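# Crack an egg into a bowl and discard shells

## Task

Break the egg open, pour its single firm yolk (no white) into the white bowl, and place both shell halves in the dark green waste bowl. Both bowls must end upright with everything in them at rest, and nothing may rely on the robot to stay in place. The shell splits around its middle if struck there or pressed firmly there (by a fingertip, the table, etc.). Before the halves separate, pressing or striking near either end, or very hard anywhere, crushes the egg and fails the task. After the crack the halves can be pulled apart. Finish by releasing everything and moving the hands away.

## Robot and tools

Robot: two arms, left_arm and right_arm, facing each other across a table. Both carry an identical five-finger right hand, so every hand axis and number means the same thing on both. The names do not refer to image sides.

Scene frame: origin on the table top halfway between the arm bases, z up, table surface at z = 0. left_arm's base sits on the +y side. The state line gives each hand point's position (m), orientation as quaternion wxyz, and velocities (m/s, rad/s) in this frame. Printed positions can be a little off, more so at long reach.

Hand point: a spot 0.05 m in front of the palm, where the index pad and thumb tip meet in a pinch. Its own axes: +z along the straightened fingers (fingertips 0.06 to 0.07 m beyond it), +y out of the palm, +x across the palm toward the little finger. A wrist bracket on the little-finger side projects 0.03 m past the point along +y and 0.11 m across; it can collide with things.

The row: every motion uses one list of 28 numbers, each in [-1, 1], covering both arms even if only one moves. Order: left_arm dx, dy, dz, rx, ry, rz, then left_gripper little, ring, middle, index, thumb_bend, thumb_turn, force_limit, speed; then the same 14 for right_arm and right_gripper. dx..rz are an offset, not a pose: the target is measured from the hand point's pose in the latest result that showed it (or from the current pose for later calls within one reply), expressed in the hand point's own axes. 1.0 equals 0.6 m or 180 degrees; rx, ry, rz form one rotation vector. In a multi-row action every row is measured from that same base, not from the previous row. All-zero offsets pull the arm back to that base pose; they are not a pause. Each step the command is clipped to 100 mm and 16 degrees from the measured pose.

Hand numbers are absolute targets. Fingers: +1 straight, -1 curled into the palm. thumb_bend: +1 straight, -1 fully bent. thumb_turn: +1 beside the palm, -1 opposite the fingers. A pinch is roughly index -0.22, thumb_bend -0.75, thumb_turn -0.57. force_limit maps -1..+1 to about 0..10 N fingertip force (0..15 N for the thumb motors) and only stops closing. speed maps -1..+1 to near zero..full (full travel 0.6 s); for a gentle hold close at speed -0.9 or lower. There is no 'no change' value: to keep a hand as it is, resend its last eight numbers, or before any were sent, its hand_measured six plus hand_force_limit and hand_speed. A wrapped grip with the thumb in front handles objects 0.035 to 0.08 m across; turn the thumb first.

Tools:
- execute_actions: {"actions": []} just returns state. {"actions": [{"rows": [[28 numbers], ...], "steps": n}]} runs up to 15 steps of 1/30 s (default 15), last row repeated if short. {"actions": [{"steps": n}]} waits up to 300 steps counted from the last result, reply time included. Optional "pictures" boolean.
- move: "target" is one 28-number row (offsets as above). Paths are straight, end together, last 0.5 to 10 s, and ignore obstacles. "speed" is m/s, 0.002 to 0.5 (default 0.25), turning up to twice that in rad/s. "stop_force" in N, 9 to 40, shared by both arms: an arm stops when its wrist sensor feels that much extra push opposing its motion, then backs up two steps and holds. Use it only slowly, not while the hand rotates, and omit it when lifting off something you press on. The result adds a 'move:' line: done, off_target, moving, held, contact or fault, plus limits (paced = pose clipped, held = steps blocked).
- wait: "seconds" 0 to 10.
- zoom_image: "camera" (cam_high, cam_low, cam_left_wrist, cam_right_wrist) and "region" [x0, y0, x1, y1] in pixels, at most 504x504.
- show_instructions: shows reference images.
- finished_scene: "scene" number; ends and grades the scene, irreversible.

Result lines: hand_measured, hand_stopped_by (moving, target, force, stalled, fault) and hand_load_n (fingertip load, positive pushing open), each six values in motor order. A dropped grip shows as loads near zero. Wrist force/torque are in the hand point's axes, noisy, offset up to about 4 N, saturating near 50 N. 'pose unreachable' and HELD mean the controller altered or blocked a command. 'Hand target' shows where an arm is being driven. MOTOR HOT warns at 70 °C; 85 °C brakes the arm.

Cameras: cam_high and cam_low are fixed (672x504); the two wrist cameras are fisheye (504x504). Calibrations are given in the original setup.

Cautions: crack the egg only at its waist with a light knock or firm press; ends or heavy force crush it. Don't knock anything off the table or tip bowls. Arms are stiff: targets past a firm contact can trigger a fault (150 N external or joint torque over 130 N m / 24.3 N m on wrists) and a 10 s stop. Never let the arms collide or press together. Large moves may fall short; check the pose and continue.

Each tool is called after ">>>" as a command line: name --argument value for each argument, lists and objects as JSON in quotes; but a table of rows of numbers goes row by row, as --pt "numbers of a row", without its own name.

## Session

>>> execute_actions --actions '[]'

Scene clock: 0.00 s of 6600.00 s.
left_arm: end_effector_position=(+0.2345, +0.4348, +0.4811) hand_measured=(+1.000, +1.000, +1.000, +1.000, +1.000, +1.000) hand_load_n=(+0.0, +0.0, +0.0, +0.0, +0.0, +0.0) hand_stopped_by=(target, target, target, target, target, target) hand_force_limit=0.00 hand_speed=-0.80 end_effector_quat_wxyz=(+0.012, +0.363, +0.932, +0.002) end_effector_velocity=(+0.000, +0.000, -0.000) end_effector_angular_velocity=(-0.000, -0.000, +0.001) | right_arm: end_effector_position=(+0.0559, -0.2546, +0.4722) hand_measured=(+1.000, +1.000, +1.000, +1.000, +1.000, +1.000) hand_load_n=(+0.0, +0.0, +0.0, +0.0, +0.0, +0.0) hand_stopped_by=(target, target, target, target, target, target) hand_force_limit=0.00 hand_speed=-0.80 end_effector_quat_wxyz=(-0.008, -0.381, +0.925, +0.013) end_effector_velocity=(+0.000, +0.000, +0.000) end_effector_angular_velocity=(+0.001, -0.001, +0.000)
Joint positions: left_arm=[ 0.53  -1.712  1.325  1.942  1.551 -1.903] | right_arm=[-1.159 -1.728  1.371  1.941  1.545 -1.896]
Joint velocities: left_arm=[ 0.001 -0.     0.001 -0.001  0.     0.   ] | right_arm=[-0.     0.    -0.001 -0.001 -0.    -0.   ]
Wrist force (N, on the end effector, along its own x y z axes, offset not removed): no reading
Wrist torque (N m, same axes, about the end effector's origin, offset not removed): no reading
Hand target (left_arm): +0.234, +0.435, +0.481; +0.012, +0.363, +0.932, +0.002
Hand target (right_arm): +0.056, -0.255, +0.472; -0.008, -0.381, +0.925, +0.013
camera_calibration (this result's frames):
cam_left_wrist: T_world_to_cam=[[0.717069, 0.696917, 0.0109054, -0.478459], [0.566496, -0.591849, 0.573409, -0.153614], [0.406073, -0.404996, -0.819197, 0.606545], [0, 0, 0, 1]] pos_world=[0.183808, 0.488178, 0.590181]
cam_right_wrist: T_world_to_cam=[[-0.636303, 0.769312, 0.0572554, 0.200475], [0.684334, 0.528639, 0.502223, -0.13761], [0.356099, 0.358748, -0.862841, 0.601898], [0, 0, 0, 1]] pos_world=[0.00739877, -0.297411, 0.576974]

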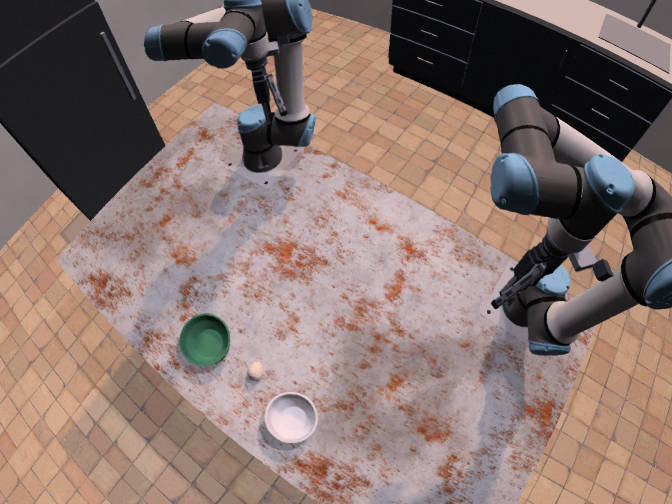

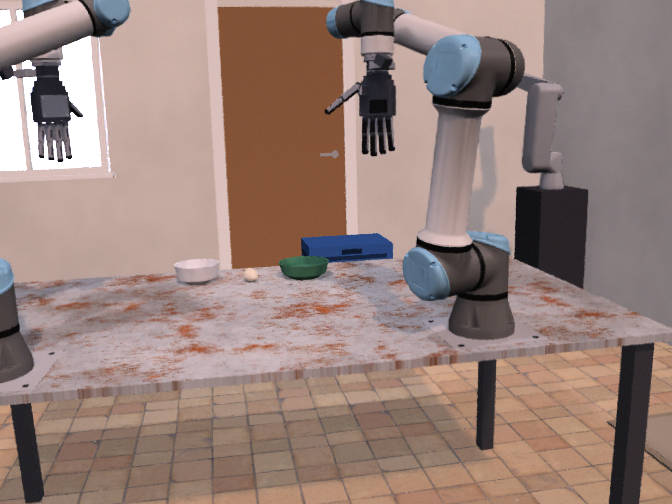

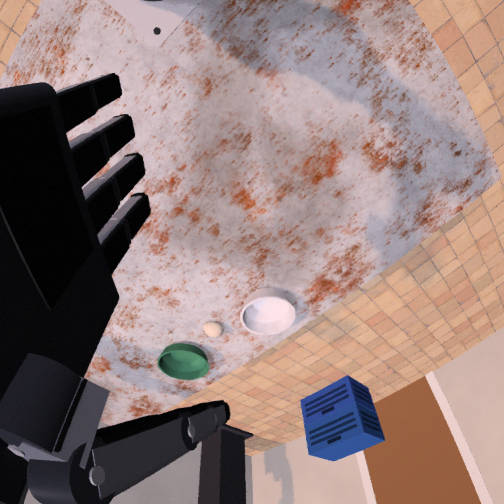

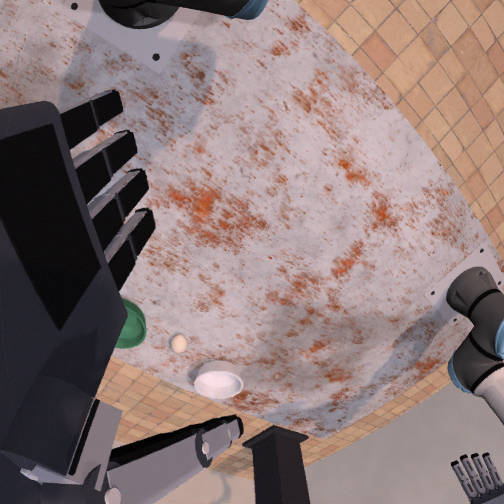

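>>> zoom_image --camera "cam_high" --region '[170, 300, 330, 460]'

>>> zoom_image --camera "cam_low" --region '[160, 230, 340, 310]'

Region (170, 300, 330, 460) of cam_high's 672x504 image, scaled by 3.150, with more detail than that image has.

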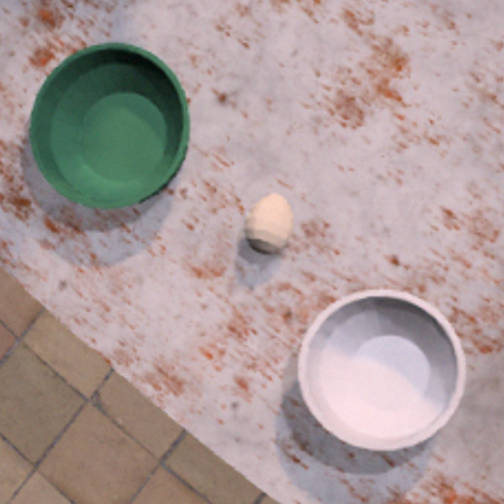

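Region (160, 230, 340, 310) of cam_low's 672x504 image, scaled by 2.800, with more detail than that image has.

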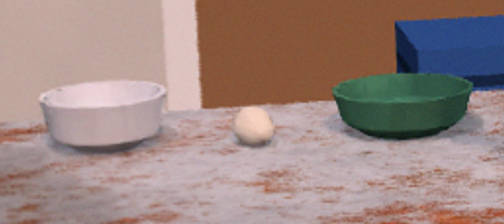

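>>> move --target '[-0.9233,-0.1967,0.619,0.2593,-0.1765,-0.3651,-1,-1,-1,0.42,-0.08,-0.57,0.3,0.3, -0.262,-0.3327,0.5257,0.2636,-0.1922,-0.3882,-1,-1,-1,0.42,-0.08,-0.57,0.3,0.3]' --speed 0.3

Scene clock: 123.23 s of 6600.00 s.
left_arm: end_effector_position=(+0.5718, -0.0285, +0.1200) hand_measured=(-1.000, -1.000, -1.000, +0.420, -0.080, -0.570) hand_load_n=(+0.0, +0.0, +0.0, +0.0, +0.0, +0.0) hand_stopped_by=(target, target, target, target, target, target) hand_force_limit=0.30 hand_speed=0.30 end_effector_quat_wxyz=(-0.110, +0.215, -0.865, +0.440) end_effector_velocity=(+0.001, -0.001, -0.001) end_effector_angular_velocity=(-0.001, +0.000, +0.002) | right_arm: end_effector_position=(+0.3002, -0.2791, +0.1504) hand_measured=(-1.000, -1.000, -1.000, +0.420, -0.080, -0.570) hand_load_n=(+0.0, +0.0, +0.0, +0.0, +0.0, +0.0) hand_stopped_by=(target, target, target, target, target, target) hand_force_limit=0.30 hand_speed=0.30 end_effector_quat_wxyz=(+0.394, -0.772, +0.445, -0.227) end_effector_velocity=(+0.001, +0.000, -0.001) end_effector_angular_velocity=(+0.002, -0.001, +0.004)
Joint positions: left_arm=[ 0.716 -0.707  0.817  0.528  1.725 -3.026] | right_arm=[-1.574 -1.761  2.172  0.275  1.185 -3.44 ]
Joint velocities: left_arm=[-0.     0.005 -0.008  0.002 -0.001 -0.002] | right_arm=[-0.003  0.003  0.002 -0.005 -0.007 -0.003]
Wrist force (N, on the end effector, along its own x y z axes, offset not removed): left_arm=[-0.5 -0.2 -0.8] | right_arm=[-2.6 0.7 0.6]
Wrist torque (N m, same axes, about the end effector's origin, offset not removed): left_arm=[0.06 0.02 -0.19] | right_arm=[0.16 0.27 -0.17]
Hand target (left_arm): +0.572, -0.029, +0.120; +0.110, -0.215, +0.865, -0.440
Hand target (right_arm): +0.300, -0.279, +0.150; -0.394, +0.772, -0.445, +0.227
Off the commanded pose (left_arm): 0.000 m, 0 deg.
Off the commanded pose (right_arm): 0.001 m, 0 deg.
After step 90, 117.00 s passed at rest.
move: done
camera_calibration (this result's frames):
cam_left_wrist: T_world_to_cam=[[-0.2231, 0.542743, -0.809726, 0.238137], [0.533163, 0.763343, 0.364753, -0.32906], [0.816066, -0.35034, -0.459672, -0.289881], [0, 0, 0, 1]] pos_world=[0.465133, 0.0203813, 0.179601]
cam_right_wrist: T_world_to_cam=[[-0.571138, -0.225748, -0.789201, 0.223189], [-0.738372, 0.561329, 0.373787, 0.325322], [0.35862, 0.796208, -0.487283, 0.310902], [0, 0, 0, 1]] pos_world=[0.256185, -0.379771, 0.206037]

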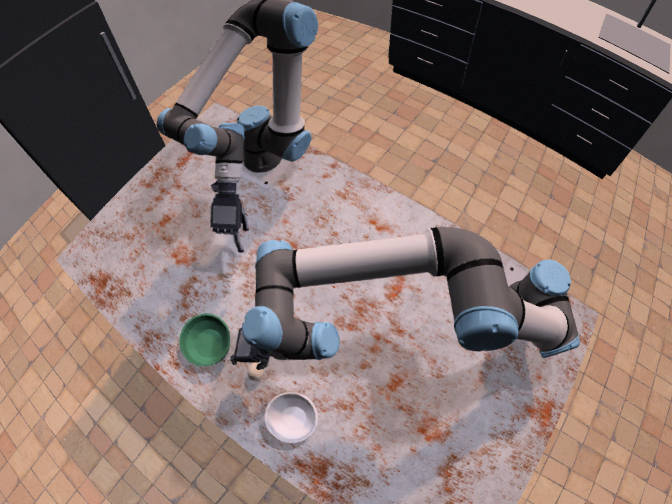

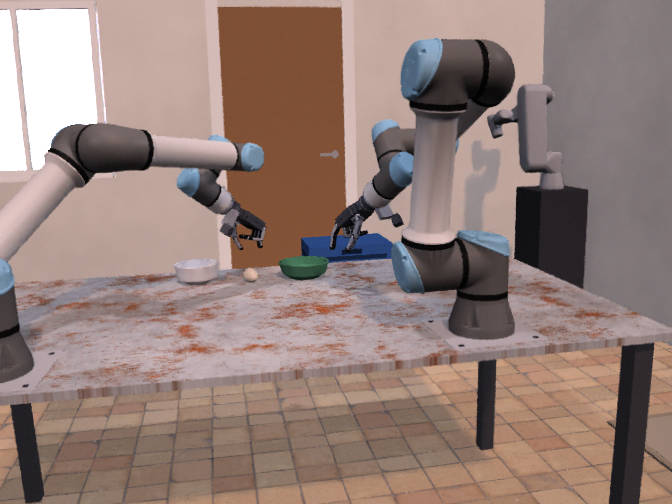

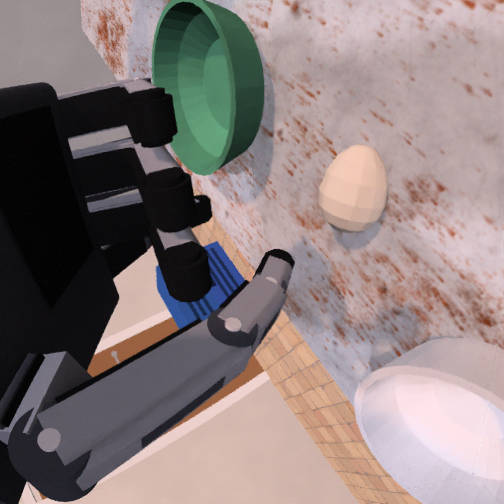

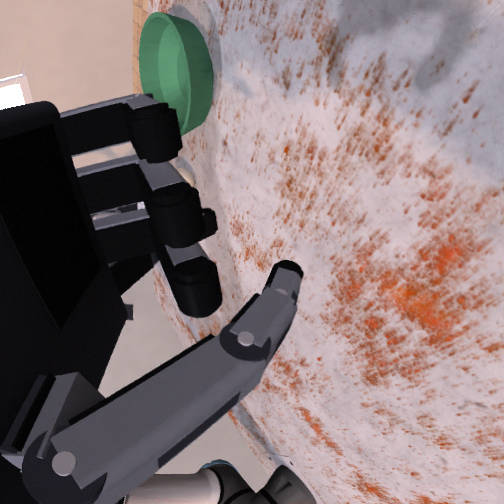

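>>> zoom_image --camera "cam_left_wrist" --region '[290, 120, 420, 250]'

Region (290, 120, 420, 250) of cam_left_wrist's 504x504 image, scaled by 3.877, with more detail than that image has.

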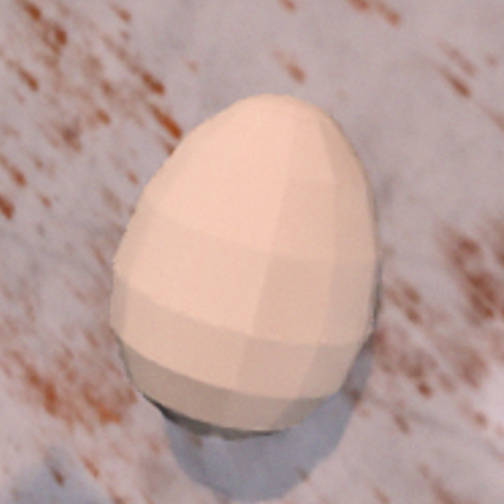

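>>> move --target '[-0.0037,0.0562,0.0503,0,0,0,-1,-1,-1,0.42,-0.08,-0.57,0.3,0.3, 0,0,0,0,0,0,-1,-1,-1,0.42,-0.08,-0.57,0.3,0.3]' --speed 0.1

>>> zoom_image --camera "cam_low" --region '[180, 200, 320, 300]'

Scene clock: 145.73 s of 6600.00 s.
left_arm: end_effector_position=(+0.5760, -0.0315, +0.0751) hand_measured=(-1.000, -1.000, -1.000, +0.420, -0.080, -0.570) hand_load_n=(+0.0, +0.0, +0.0, +0.0, +0.0, +0.0) hand_stopped_by=(target, target, target, target, target, target) hand_force_limit=0.30 hand_speed=0.30 end_effector_quat_wxyz=(-0.110, +0.215, -0.865, +0.440) end_effector_velocity=(-0.000, -0.001, -0.001) end_effector_angular_velocity=(-0.002, -0.000, -0.001) | right_arm: end_effector_position=(+0.3002, -0.2791, +0.1503) hand_measured=(-1.000, -1.000, -1.000, +0.420, -0.080, -0.570) hand_load_n=(+0.0, +0.0, +0.0, +0.0, +0.0, +0.0) hand_stopped_by=(target, target, target, target, target, target) hand_force_limit=0.30 hand_speed=0.30 end_effector_quat_wxyz=(+0.394, -0.772, +0.445, -0.227) end_effector_velocity=(+0.001, +0.000, +0.001) end_effector_angular_velocity=(-0.000, -0.001, +0.000)
Joint positions: left_arm=[ 0.718 -0.67   0.863  0.444  1.727 -3.025] | right_arm=[-1.574 -1.761  2.172  0.275  1.185 -3.44 ]
Joint velocities: left_arm=[-0.001  0.002  0.001 -0.004 -0.    -0.001] | right_arm=[ 0.     0.001 -0.002  0.001  0.    -0.   ]
Wrist force (N, on the end effector, along its own x y z axes, offset not removed): left_arm=[1.8 -0.8 2.0] | right_arm=[-3.1 1.5 0.8]
Wrist torque (N m, same axes, about the end effector's origin, offset not removed): left_arm=[-0.16 -0.44 0.04] | right_arm=[0.33 0.39 -0.14]
Hand target (left_arm): +0.576, -0.032, +0.075; +0.110, -0.215, +0.865, -0.440
Hand target (right_arm): +0.300, -0.279, +0.150; -0.394, +0.772, -0.445, +0.227
Off the commanded pose (left_arm): 0.000 m, 0 deg.
Off the commanded pose (right_arm): 0.000 m, 0 deg.
After step 90, 18.63 s passed at rest.
move: done
camera_calibration (this result's frames):
cam_left_wrist: T_world_to_cam=[[-0.223092, 0.542738, -0.809732, 0.204339], [0.533164, 0.763343, 0.364751, -0.312647], [0.816068, -0.350347, -0.459664, -0.314986], [0, 0, 0, 1]] pos_world=[0.469328, 0.0174001, 0.13471]
cam_right_wrist: T_world_to_cam=[[-0.571202, -0.22573, -0.78916, 0.223176], [-0.738327, 0.561352, 0.37384, 0.325317], [0.35861, 0.796197, -0.487308, 0.310905], [0, 0, 0, 1]] pos_world=[0.256175, -0.379782, 0.206012]

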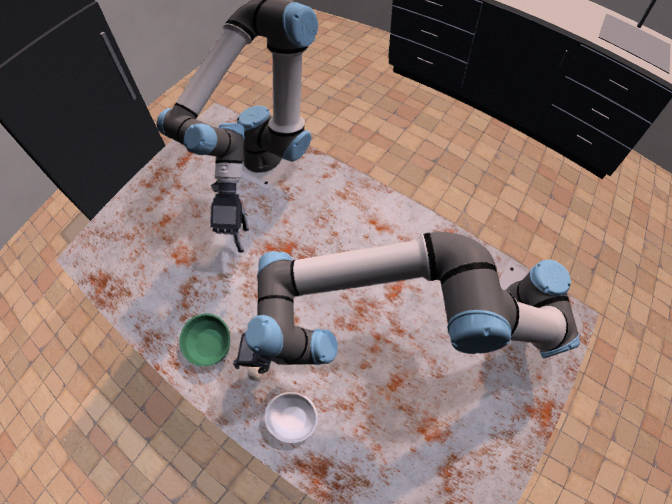

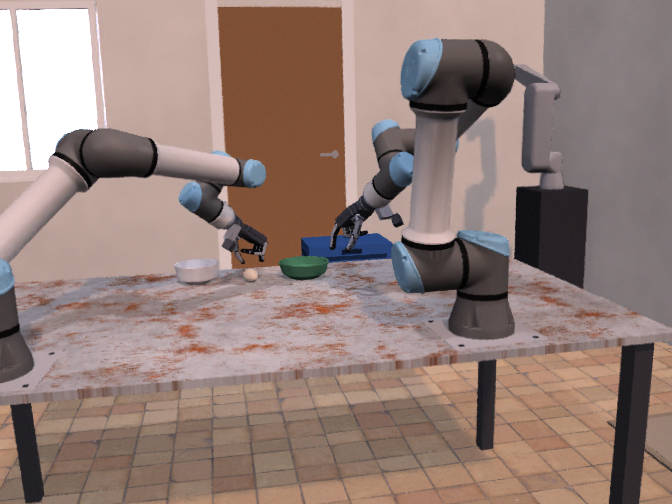

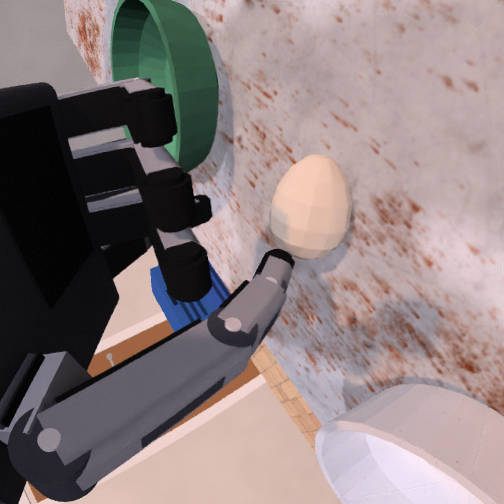

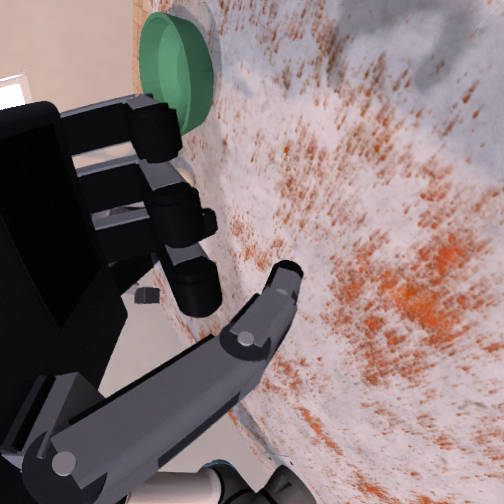

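Region (180, 200, 320, 300) of cam_low's 672x504 image, scaled by 3.600, with more detail than that image has; it fills the top 360 rows of this view, and the rest is white.

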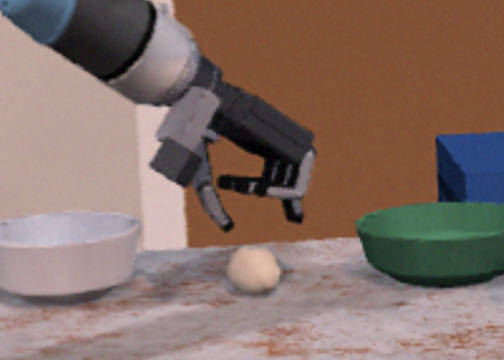

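>>> move --target '[-0.0062,0.0587,0.0327,0,0,0,-1,-1,-1,0.42,-0.08,-0.57,0.3,0.3, 0,0,0,0,0,0,-1,-1,-1,0.42,-0.08,-0.57,0.3,0.3]' --speed 0.05

>>> zoom_image --camera "cam_low" --region '[180, 200, 320, 300]'

Scene clock: 167.57 s of 6600.00 s.
left_arm: end_effector_position=(+0.5771, -0.0255, +0.0352) hand_measured=(-1.000, -1.000, -1.000, +0.420, -0.080, -0.570) hand_load_n=(+0.0, +0.0, +0.0, +0.0, +0.0, +0.0) hand_stopped_by=(target, target, target, target, target, target) hand_force_limit=0.30 hand_speed=0.30 end_effector_quat_wxyz=(-0.110, +0.215, -0.865, +0.440) end_effector_velocity=(-0.001, +0.000, -0.001) end_effector_angular_velocity=(+0.001, +0.002, -0.000) | right_arm: end_effector_position=(+0.3002, -0.2791, +0.1504) hand_measured=(-1.000, -1.000, -1.000, +0.420, -0.080, -0.570) hand_load_n=(+0.0, +0.0, +0.0, +0.0, +0.0, +0.0) hand_stopped_by=(target, target, target, target, target, target) hand_force_limit=0.30 hand_speed=0.30 end_effector_quat_wxyz=(+0.394, -0.772, +0.445, -0.227) end_effector_velocity=(-0.000, +0.000, +0.000) end_effector_angular_velocity=(+0.001, -0.001, -0.000)
Joint positions: left_arm=[ 0.725 -0.65   0.931  0.357  1.733 -3.021] | right_arm=[-1.574 -1.761  2.172  0.275  1.185 -3.44 ]
Joint velocities: left_arm=[-0.     0.001  0.002 -0.001  0.    -0.001] | right_arm=[ 0.    -0.002  0.    -0.    -0.     0.001]
Wrist force (N, on the end effector, along its own x y z axes, offset not removed): left_arm=[-0.6 -0.9 1.9] | right_arm=[-1.1 0.7 1.2]
Wrist torque (N m, same axes, about the end effector's origin, offset not removed): left_arm=[-0.23 -0.21 -0.13] | right_arm=[0.19 0.03 -0.09]
Hand target (left_arm): +0.577, -0.025, +0.035; +0.110, -0.215, +0.865, -0.440
Hand target (right_arm): +0.300, -0.279, +0.150; -0.394, +0.772, -0.445, +0.227
Off the commanded pose (left_arm): 0.000 m, 0 deg.
Off the commanded pose (right_arm): 0.000 m, 0 deg.
After step 90, 17.67 s passed at rest.
move: done
camera_calibration (this result's frames):
cam_left_wrist: T_world_to_cam=[[-0.223088, 0.542739, -0.809732, 0.168997], [0.533165, 0.763342, 0.364753, -0.303262], [0.816068, -0.350348, -0.459662, -0.332131], [0, 0, 0, 1]] pos_world=[0.470431, 0.02341, 0.0947908]
cam_right_wrist: T_world_to_cam=[[-0.571138, -0.225748, -0.789201, 0.223189], [-0.738372, 0.561329, 0.373787, 0.325322], [0.35862, 0.796208, -0.487283, 0.310902], [0, 0, 0, 1]] pos_world=[0.256185, -0.379771, 0.206038]

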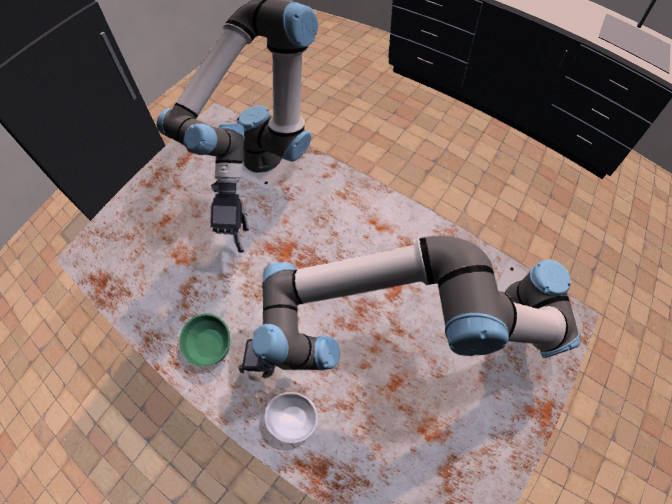

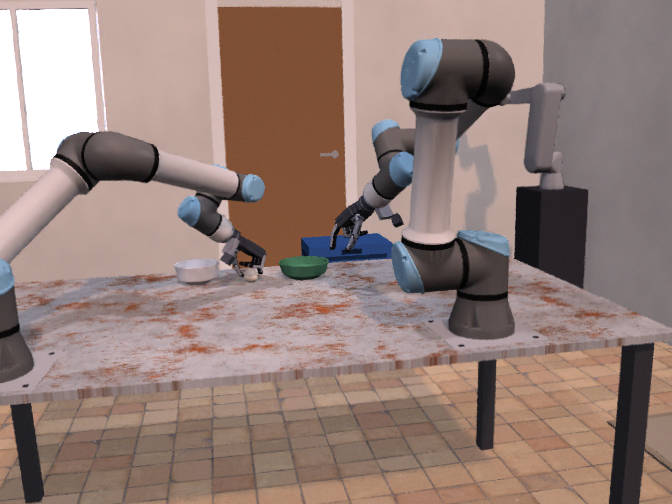

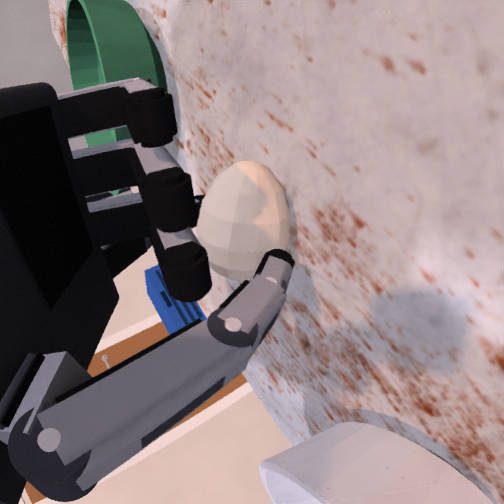

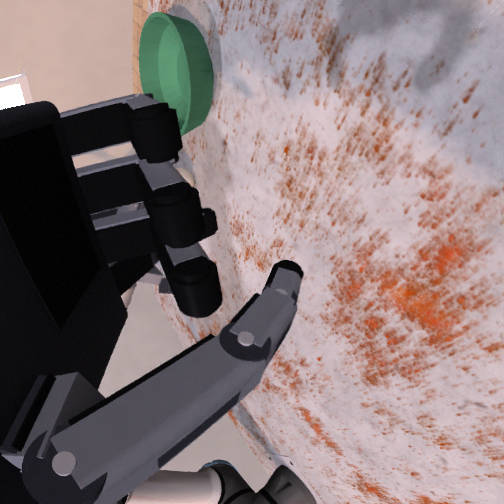

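Region (180, 200, 320, 300) of cam_low's 672x504 image, scaled by 3.600, with more detail than that image has; it fills the top 360 rows of this view, and the rest is white.

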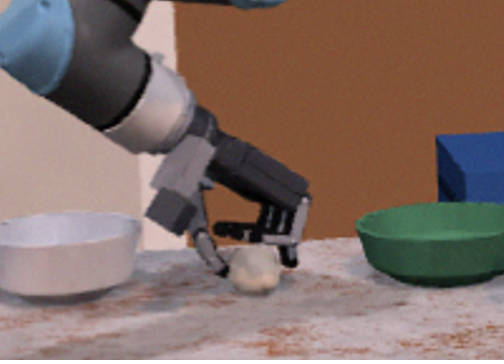

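>>> execute_actions --actions '[{"rows":[[0,0,0,0,0,0,-1,-1,-1,0.0,-0.6,-0.57,0.8,-0.8, 0,0,0,0,0,0,-1,-1,-1,0.42,-0.08,-0.57,0.3,0.3]],"steps":15}]' --pictures false

>>> wait --seconds 0.8

Scene clock: 174.77 s of 6600.00 s.
left_arm: end_effector_position=(+0.5770, -0.0255, +0.0351) hand_measured=(-1.000, -1.000, -1.000, +0.288, -0.164, -0.570) hand_load_n=(+0.0, +0.0, +0.0, +0.0, +0.0, +0.0) hand_stopped_by=(target, target, target, moving, moving, target) hand_force_limit=0.80 hand_speed=-0.80 end_effector_quat_wxyz=(-0.110, +0.215, -0.865, +0.440) end_effector_velocity=(-0.001, -0.000, -0.000) end_effector_angular_velocity=(+0.000, +0.001, -0.000) | right_arm: end_effector_position=(+0.3002, -0.2791, +0.1503) hand_measured=(-1.000, -1.000, -1.000, +0.420, -0.080, -0.570) hand_load_n=(+0.0, +0.0, +0.0, +0.0, +0.0, +0.0) hand_stopped_by=(target, target, target, target, target, target) hand_force_limit=0.30 hand_speed=0.30 end_effector_quat_wxyz=(+0.394, -0.772, +0.445, -0.227) end_effector_velocity=(-0.000, +0.000, -0.000) end_effector_angular_velocity=(+0.000, +0.001, +0.000)
Joint positions: left_arm=[ 0.725 -0.65   0.931  0.357  1.733 -3.021] | right_arm=[-1.574 -1.761  2.172  0.275  1.185 -3.44 ]
Joint velocities: left_arm=[-0.001 -0.    -0.     0.001  0.    -0.001] | right_arm=[ 0.  0.  0.  0. -0.  0.]
Wrist force (N, on the end effector, along its own x y z axes, offset not removed): left_arm=[-0.3 -1.3 1.3] | right_arm=[-3.3 -0.6 1.5]
Wrist torque (N m, same axes, about the end effector's origin, offset not removed): left_arm=[-0.34 -0.17 -0.21] | right_arm=[0.01 0.35 -0.31]
Hand target (left_arm): +0.577, -0.025, +0.035; +0.110, -0.215, +0.865, -0.440
Hand target (right_arm): +0.300, -0.279, +0.150; -0.394, +0.772, -0.445, +0.227
Off the commanded pose (left_arm): 0.000 m, 0 deg.
Off the commanded pose (right_arm): 0.000 m, 0 deg.
Steps of this call (steps 1 to 90: nothing new was sent; then 3.70 s passed at rest; steps 91 to 105: all 15 steps of this action). Readings (end_effector_position | what the end effector reports):
91: left_arm (+0.5771, -0.0255, +0.0351) | right_arm (+0.3002, -0.2791, +0.1503) | left_arm hand_measured=(-1.000, -1.000, -1.000, +0.420, -0.080, -0.570) hand_load_n=(+0.0, +0.0, +0.0, +0.0, +0.0, +0.0) hand_stopped_by=(target, target, target, moving, moving, target) hand_force_limit=0.80 hand_speed=-0.80 | right_arm hand_measured=(-1.000, -1.000, -1.000, +0.420, -0.080, -0.570) hand_load_n=(+0.0, +0.0, +0.0, +0.0, +0.0, +0.0) hand_stopped_by=(target, target, target, target, target, target) hand_force_limit=0.30 hand_speed=0.30
92: left_arm (+0.5771, -0.0255, +0.0351) | right_arm (+0.3002, -0.2791, +0.1503) | left_arm hand_measured=(-1.000, -1.000, -1.000, +0.420, -0.080, -0.570) hand_load_n=(+0.0, +0.0, +0.0, +0.0, +0.0, +0.0) hand_stopped_by=(target, target, target, moving, moving, target) hand_force_limit=0.80 hand_speed=-0.80 | right_arm hand_measured=(-1.000, -1.000, -1.000, +0.420, -0.080, -0.570) hand_load_n=(+0.0, +0.0, +0.0, +0.0, +0.0, +0.0) hand_stopped_by=(target, target, target, target, target, target) hand_force_limit=0.30 hand_speed=0.30
94: left_arm (+0.5771, -0.0255, +0.0351) | right_arm (+0.3002, -0.2791, +0.1503) | left_arm hand_measured=(-1.000, -1.000, -1.000, +0.410, -0.086, -0.570) hand_load_n=(+0.0, +0.0, +0.0, +0.0, +0.0, +0.0) hand_stopped_by=(target, target, target, moving, moving, target) hand_force_limit=0.80 hand_speed=-0.80 | right_arm hand_measured=(-1.000, -1.000, -1.000, +0.420, -0.080, -0.570) hand_load_n=(+0.0, +0.0, +0.0, +0.0, +0.0, +0.0) hand_stopped_by=(target, target, target, target, target, target) hand_force_limit=0.30 hand_speed=0.30
98: left_arm (+0.5771, -0.0255, +0.0351) | right_arm (+0.3002, -0.2791, +0.1503) | left_arm hand_measured=(-1.000, -1.000, -1.000, +0.366, -0.114, -0.570) hand_load_n=(+0.0, +0.0, +0.0, +0.0, +0.0, +0.0) hand_stopped_by=(target, target, target, moving, moving, target) hand_force_limit=0.80 hand_speed=-0.80 | right_arm hand_measured=(-1.000, -1.000, -1.000, +0.420, -0.080, -0.570) hand_load_n=(+0.0, +0.0, +0.0, +0.0, +0.0, +0.0) hand_stopped_by=(target, target, target, target, target, target) hand_force_limit=0.30 hand_speed=0.30
105: the state above

Scene clock: 175.57 s of 6600.00 s.
left_arm: end_effector_position=(+0.5771, -0.0255, +0.0352) hand_measured=(-1.000, -1.000, -1.000, +0.226, -0.268, -0.570) hand_load_n=(+0.0, +0.0, +0.0, +16.5, +13.5, -0.5) hand_stopped_by=(target, target, target, force, force, target) hand_force_limit=0.80 hand_speed=-0.80 end_effector_quat_wxyz=(-0.110, +0.215, -0.865, +0.440) end_effector_velocity=(+0.001, +0.000, +0.000) end_effector_angular_velocity=(-0.001, -0.001, +0.000) | right_arm: end_effector_position=(+0.3002, -0.2791, +0.1503) hand_measured=(-1.000, -1.000, -1.000, +0.420, -0.080, -0.570) hand_load_n=(+0.0, +0.0, +0.0, +0.0, +0.0, +0.0) hand_stopped_by=(target, target, target, target, target, target) hand_force_limit=0.30 hand_speed=0.30 end_effector_quat_wxyz=(+0.394, -0.772, +0.445, -0.227) end_effector_velocity=(+0.000, +0.000, +0.000) end_effector_angular_velocity=(-0.001, -0.002, +0.001)
Joint positions: left_arm=[ 0.725 -0.65   0.931  0.357  1.733 -3.021] | right_arm=[-1.574 -1.761  2.172  0.275  1.185 -3.44 ]
Joint velocities: left_arm=[ 0.001 -0.     0.    -0.001  0.     0.   ] | right_arm=[ 0.    -0.     0.    -0.001 -0.    -0.001]
Wrist force (N, on the end effector, along its own x y z axes, offset not removed): left_arm=[-0.6 1.4 2.6] | right_arm=[-2.1 1.0 1.3]
Wrist torque (N m, same axes, about the end effector's origin, offset not removed): left_arm=[0.04 -0.15 -0.06] | right_arm=[0.15 0.23 -0.25]
Hand target (left_arm): +0.577, -0.025, +0.035; +0.110, -0.215, +0.865, -0.440
Hand target (right_arm): +0.300, -0.279, +0.150; -0.394, +0.772, -0.445, +0.227
Off the commanded pose (left_arm): 0.000 m, 0 deg.
Off the commanded pose (right_arm): 0.000 m, 0 deg.
Steps of this call (steps 1 to 24: nothing new was sent). Readings (end_effector_position | what the end effector reports):
1: left_arm (+0.5771, -0.0255, +0.0351) | right_arm (+0.3002, -0.2791, +0.1503) | left_arm hand_measured=(-1.000, -1.000, -1.000, +0.276, -0.170, -0.570) hand_load_n=(+0.0, +0.0, +0.0, +0.0, +0.0, +0.0) hand_stopped_by=(target, target, target, moving, moving, target) hand_force_limit=0.80 hand_speed=-0.80 | right_arm hand_measured=(-1.000, -1.000, -1.000, +0.420, -0.080, -0.570) hand_load_n=(+0.0, +0.0, +0.0, +0.0, +0.0, +0.0) hand_stopped_by=(target, target, target, target, target, target) hand_force_limit=0.30 hand_speed=0.30
2: left_arm (+0.5771, -0.0255, +0.0351) | right_arm (+0.3002, -0.2791, +0.1503) | left_arm hand_measured=(-1.000, -1.000, -1.000, +0.266, -0.178, -0.570) hand_load_n=(+0.0, +0.0, +0.0, +0.0, +0.0, +0.0) hand_stopped_by=(target, target, target, moving, moving, target) hand_force_limit=0.80 hand_speed=-0.80 | right_arm hand_measured=(-1.000, -1.000, -1.000, +0.420, -0.080, -0.570) hand_load_n=(+0.0, +0.0, +0.0, +0.0, +0.0, +0.0) hand_stopped_by=(target, target, target, target, target, target) hand_force_limit=0.30 hand_speed=0.30
4: left_arm (+0.5771, -0.0255, +0.0351) | right_arm (+0.3002, -0.2791, +0.1503) | left_arm hand_measured=(-1.000, -1.000, -1.000, +0.244, -0.190, -0.570) hand_load_n=(+0.0, +0.0, +0.0, +3.5, +2.5, +0.0) hand_stopped_by=(target, target, target, moving, moving, target) hand_force_limit=0.80 hand_speed=-0.80 | right_arm hand_measured=(-1.000, -1.000, -1.000, +0.420, -0.080, -0.570) hand_load_n=(+0.0, +0.0, +0.0, +0.0, +0.0, +0.0) hand_stopped_by=(target, target, target, target, target, target) hand_force_limit=0.30 hand_speed=0.30
8: left_arm (+0.5771, -0.0255, +0.0351) | right_arm (+0.3002, -0.2791, +0.1503) | left_arm hand_measured=(-1.000, -1.000, -1.000, +0.224, -0.210, -0.570) hand_load_n=(+0.0, +0.0, +0.0, +10.5, +8.5, -0.5) hand_stopped_by=(target, target, target, force, moving, target) hand_force_limit=0.80 hand_speed=-0.80 | right_arm hand_measured=(-1.000, -1.000, -1.000, +0.420, -0.080, -0.570) hand_load_n=(+0.0, +0.0, +0.0, +0.0, +0.0, +0.0) hand_stopped_by=(target, target, target, target, target, target) hand_force_limit=0.30 hand_speed=0.30
24: the state above
camera_calibration (this result's frames):
cam_left_wrist: T_world_to_cam=[[-0.223099, 0.542749, -0.809722, 0.168993], [0.533167, 0.763338, 0.364758, -0.303273], [0.816064, -0.35034, -0.459675, -0.332132], [0, 0, 0, 1]] pos_world=[0.470438, 0.0234199, 0.0947851]
cam_right_wrist: T_world_to_cam=[[-0.571205, -0.225729, -0.789159, 0.223176], [-0.738323, 0.561358, 0.373839, 0.325319], [0.358614, 0.796193, -0.487312, 0.310904], [0, 0, 0, 1]] pos_world=[0.256175, -0.379783, 0.206012]

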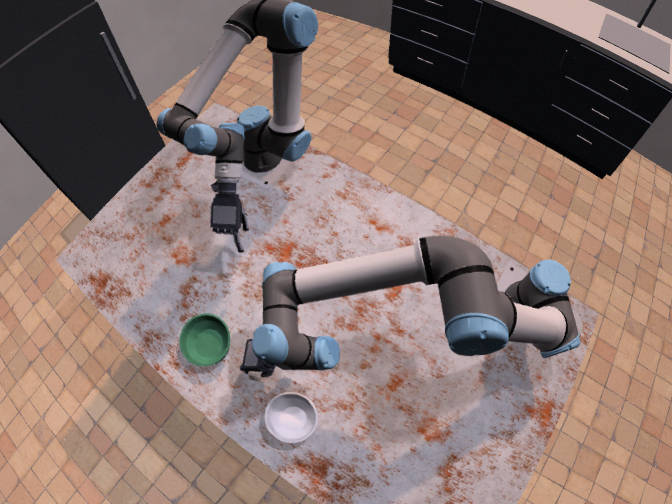

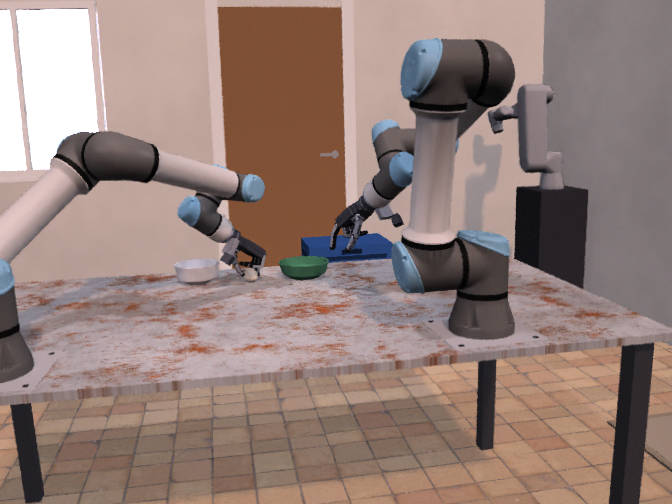

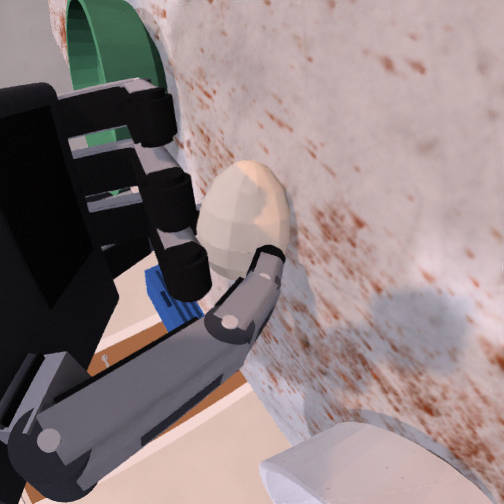

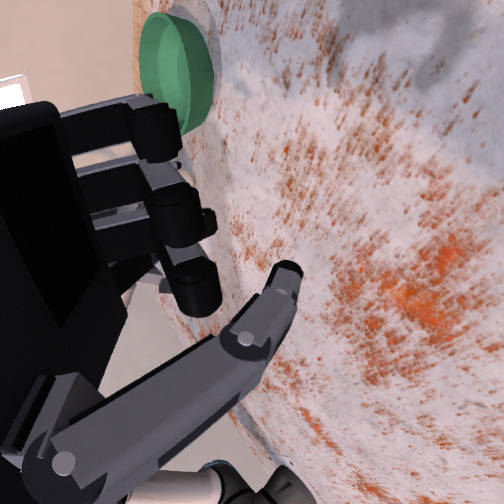

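>>> move --target '[0.173,0.0645,-0.1963,0,0,0,-1,-1,-1,0.0,-0.6,-0.57,0.8,-0.8, 0,0,0,0,0,0,-1,-1,-1,0.42,-0.08,-0.57,0.3,0.3]' --speed 0.12

>>> zoom_image --camera "cam_right_wrist" --region '[150, 100, 400, 350]'

Scene clock: 192.63 s of 6600.00 s.
left_arm: end_effector_position=(+0.4300, +0.0298, +0.0729) hand_measured=(-1.000, -1.000, -1.000, +0.226, -0.268, -0.570) hand_load_n=(+0.0, +0.0, +0.0, +16.5, +13.5, -0.5) hand_stopped_by=(target, target, target, force, force, target) hand_force_limit=0.80 hand_speed=-0.80 end_effector_quat_wxyz=(-0.110, +0.215, -0.865, +0.440) end_effector_velocity=(-0.001, +0.001, +0.000) end_effector_angular_velocity=(+0.001, +0.000, +0.001) | right_arm: end_effector_position=(+0.3002, -0.2791, +0.1504) hand_measured=(-1.000, -1.000, -1.000, +0.420, -0.080, -0.570) hand_load_n=(+0.0, +0.0, +0.0, +0.0, +0.0, +0.0) hand_stopped_by=(target, target, target, target, target, target) hand_force_limit=0.30 hand_speed=0.30 end_effector_quat_wxyz=(+0.394, -0.772, +0.445, -0.227) end_effector_velocity=(-0.001, -0.000, -0.001) end_effector_angular_velocity=(-0.000, +0.002, -0.000)
Joint positions: left_arm=[ 0.573 -1.04   1.515  0.153  1.61  -3.111] | right_arm=[-1.574 -1.761  2.172  0.275  1.185 -3.44 ]
Joint velocities: left_arm=[-0.001 -0.003  0.004  0.    -0.002 -0.001] | right_arm=[-0.    -0.     0.002  0.     0.     0.   ]
Wrist force (N, on the end effector, along its own x y z axes, offset not removed): left_arm=[-0.3 -1.6 -1.0] | right_arm=[-1.1 1.3 1.1]
Wrist torque (N m, same axes, about the end effector's origin, offset not removed): left_arm=[-0.28 -0.17 -0.10] | right_arm=[0.29 0.07 -0.13]
Hand target (left_arm): +0.430, +0.030, +0.073; +0.110, -0.215, +0.865, -0.440
Hand target (right_arm): +0.300, -0.279, +0.150; -0.394, +0.772, -0.445, +0.227
Off the commanded pose (left_arm): 0.000 m, 0 deg.
Off the commanded pose (right_arm): 0.000 m, 0 deg.
After step 90, 12.27 s passed at rest.
move: done
camera_calibration (this result's frames):
cam_left_wrist: T_world_to_cam=[[-0.223204, 0.542796, -0.809662, 0.136773], [0.533237, 0.763307, 0.36472, -0.280844], [0.815989, -0.350335, -0.459813, -0.175426], [0, 0, 0, 1]] pos_world=[0.323431, 0.0786726, 0.132507]
cam_right_wrist: T_world_to_cam=[[-0.571138, -0.225748, -0.789201, 0.22319], [-0.738372, 0.561329, 0.373787, 0.325322], [0.35862, 0.796208, -0.487283, 0.310902], [0, 0, 0, 1]] pos_world=[0.256185, -0.379771, 0.206038]

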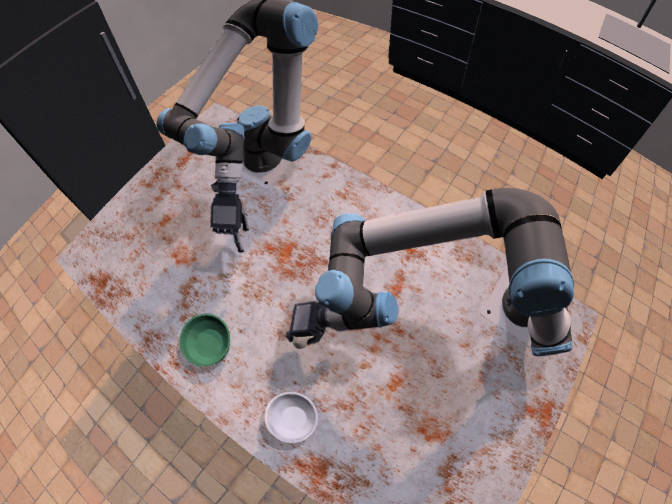

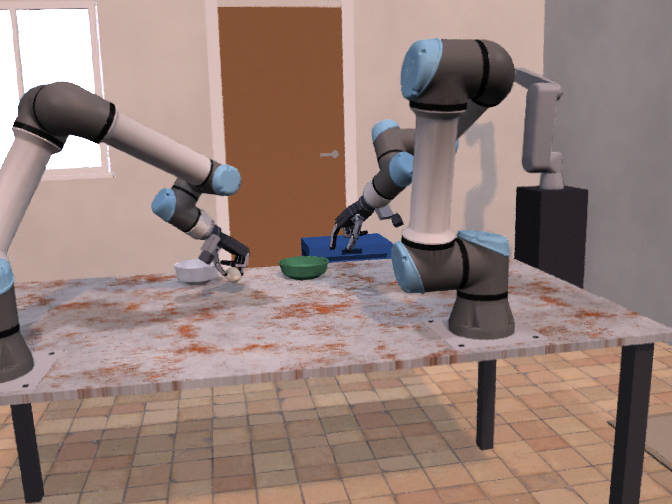

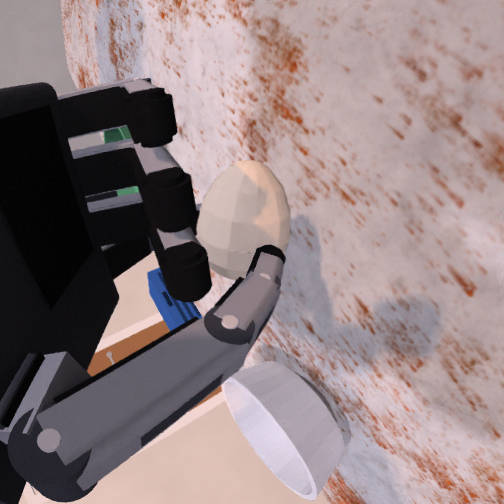

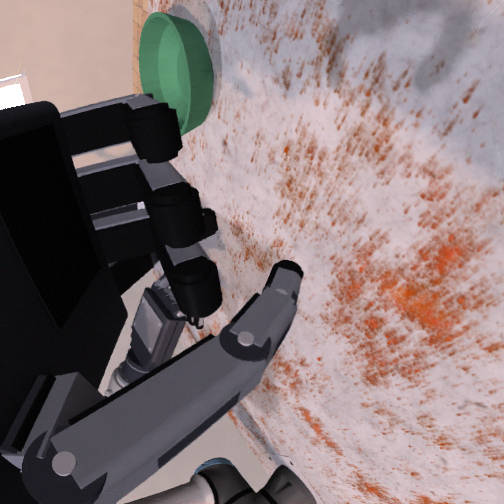

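Region (150, 100, 400, 350) of cam_right_wrist's 504x504 image, scaled by 2.016, with more detail than that image has.

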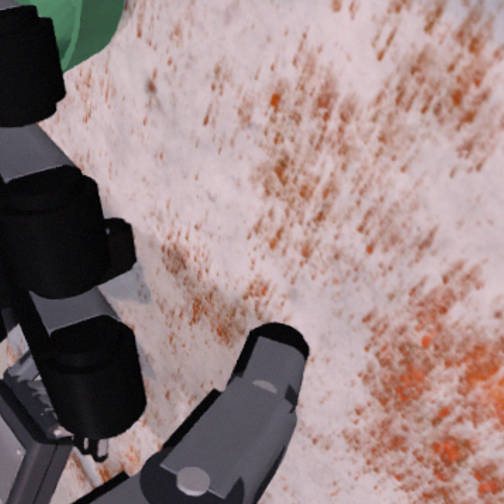

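>>> zoom_image --camera "cam_high" --region '[270, 290, 350, 370]'

>>> zoom_image --camera "cam_left_wrist" --region '[170, 140, 330, 300]'

Region (270, 290, 350, 370) of cam_high's 672x504 image, scaled by 6.300, with more detail than that image has.

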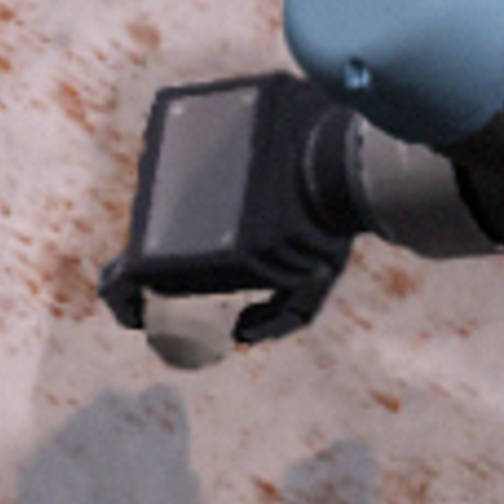

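Region (170, 140, 330, 300) of cam_left_wrist's 504x504 image, scaled by 3.150, with more detail than that image has.

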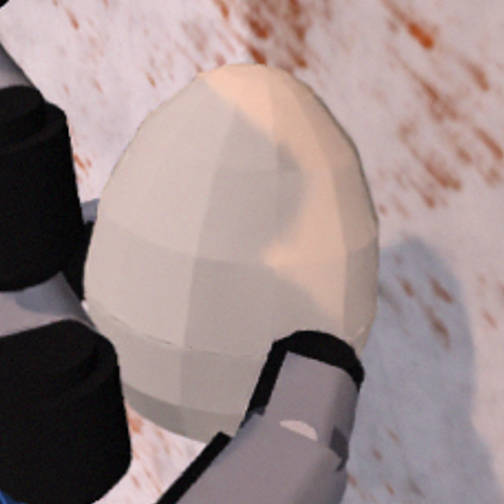

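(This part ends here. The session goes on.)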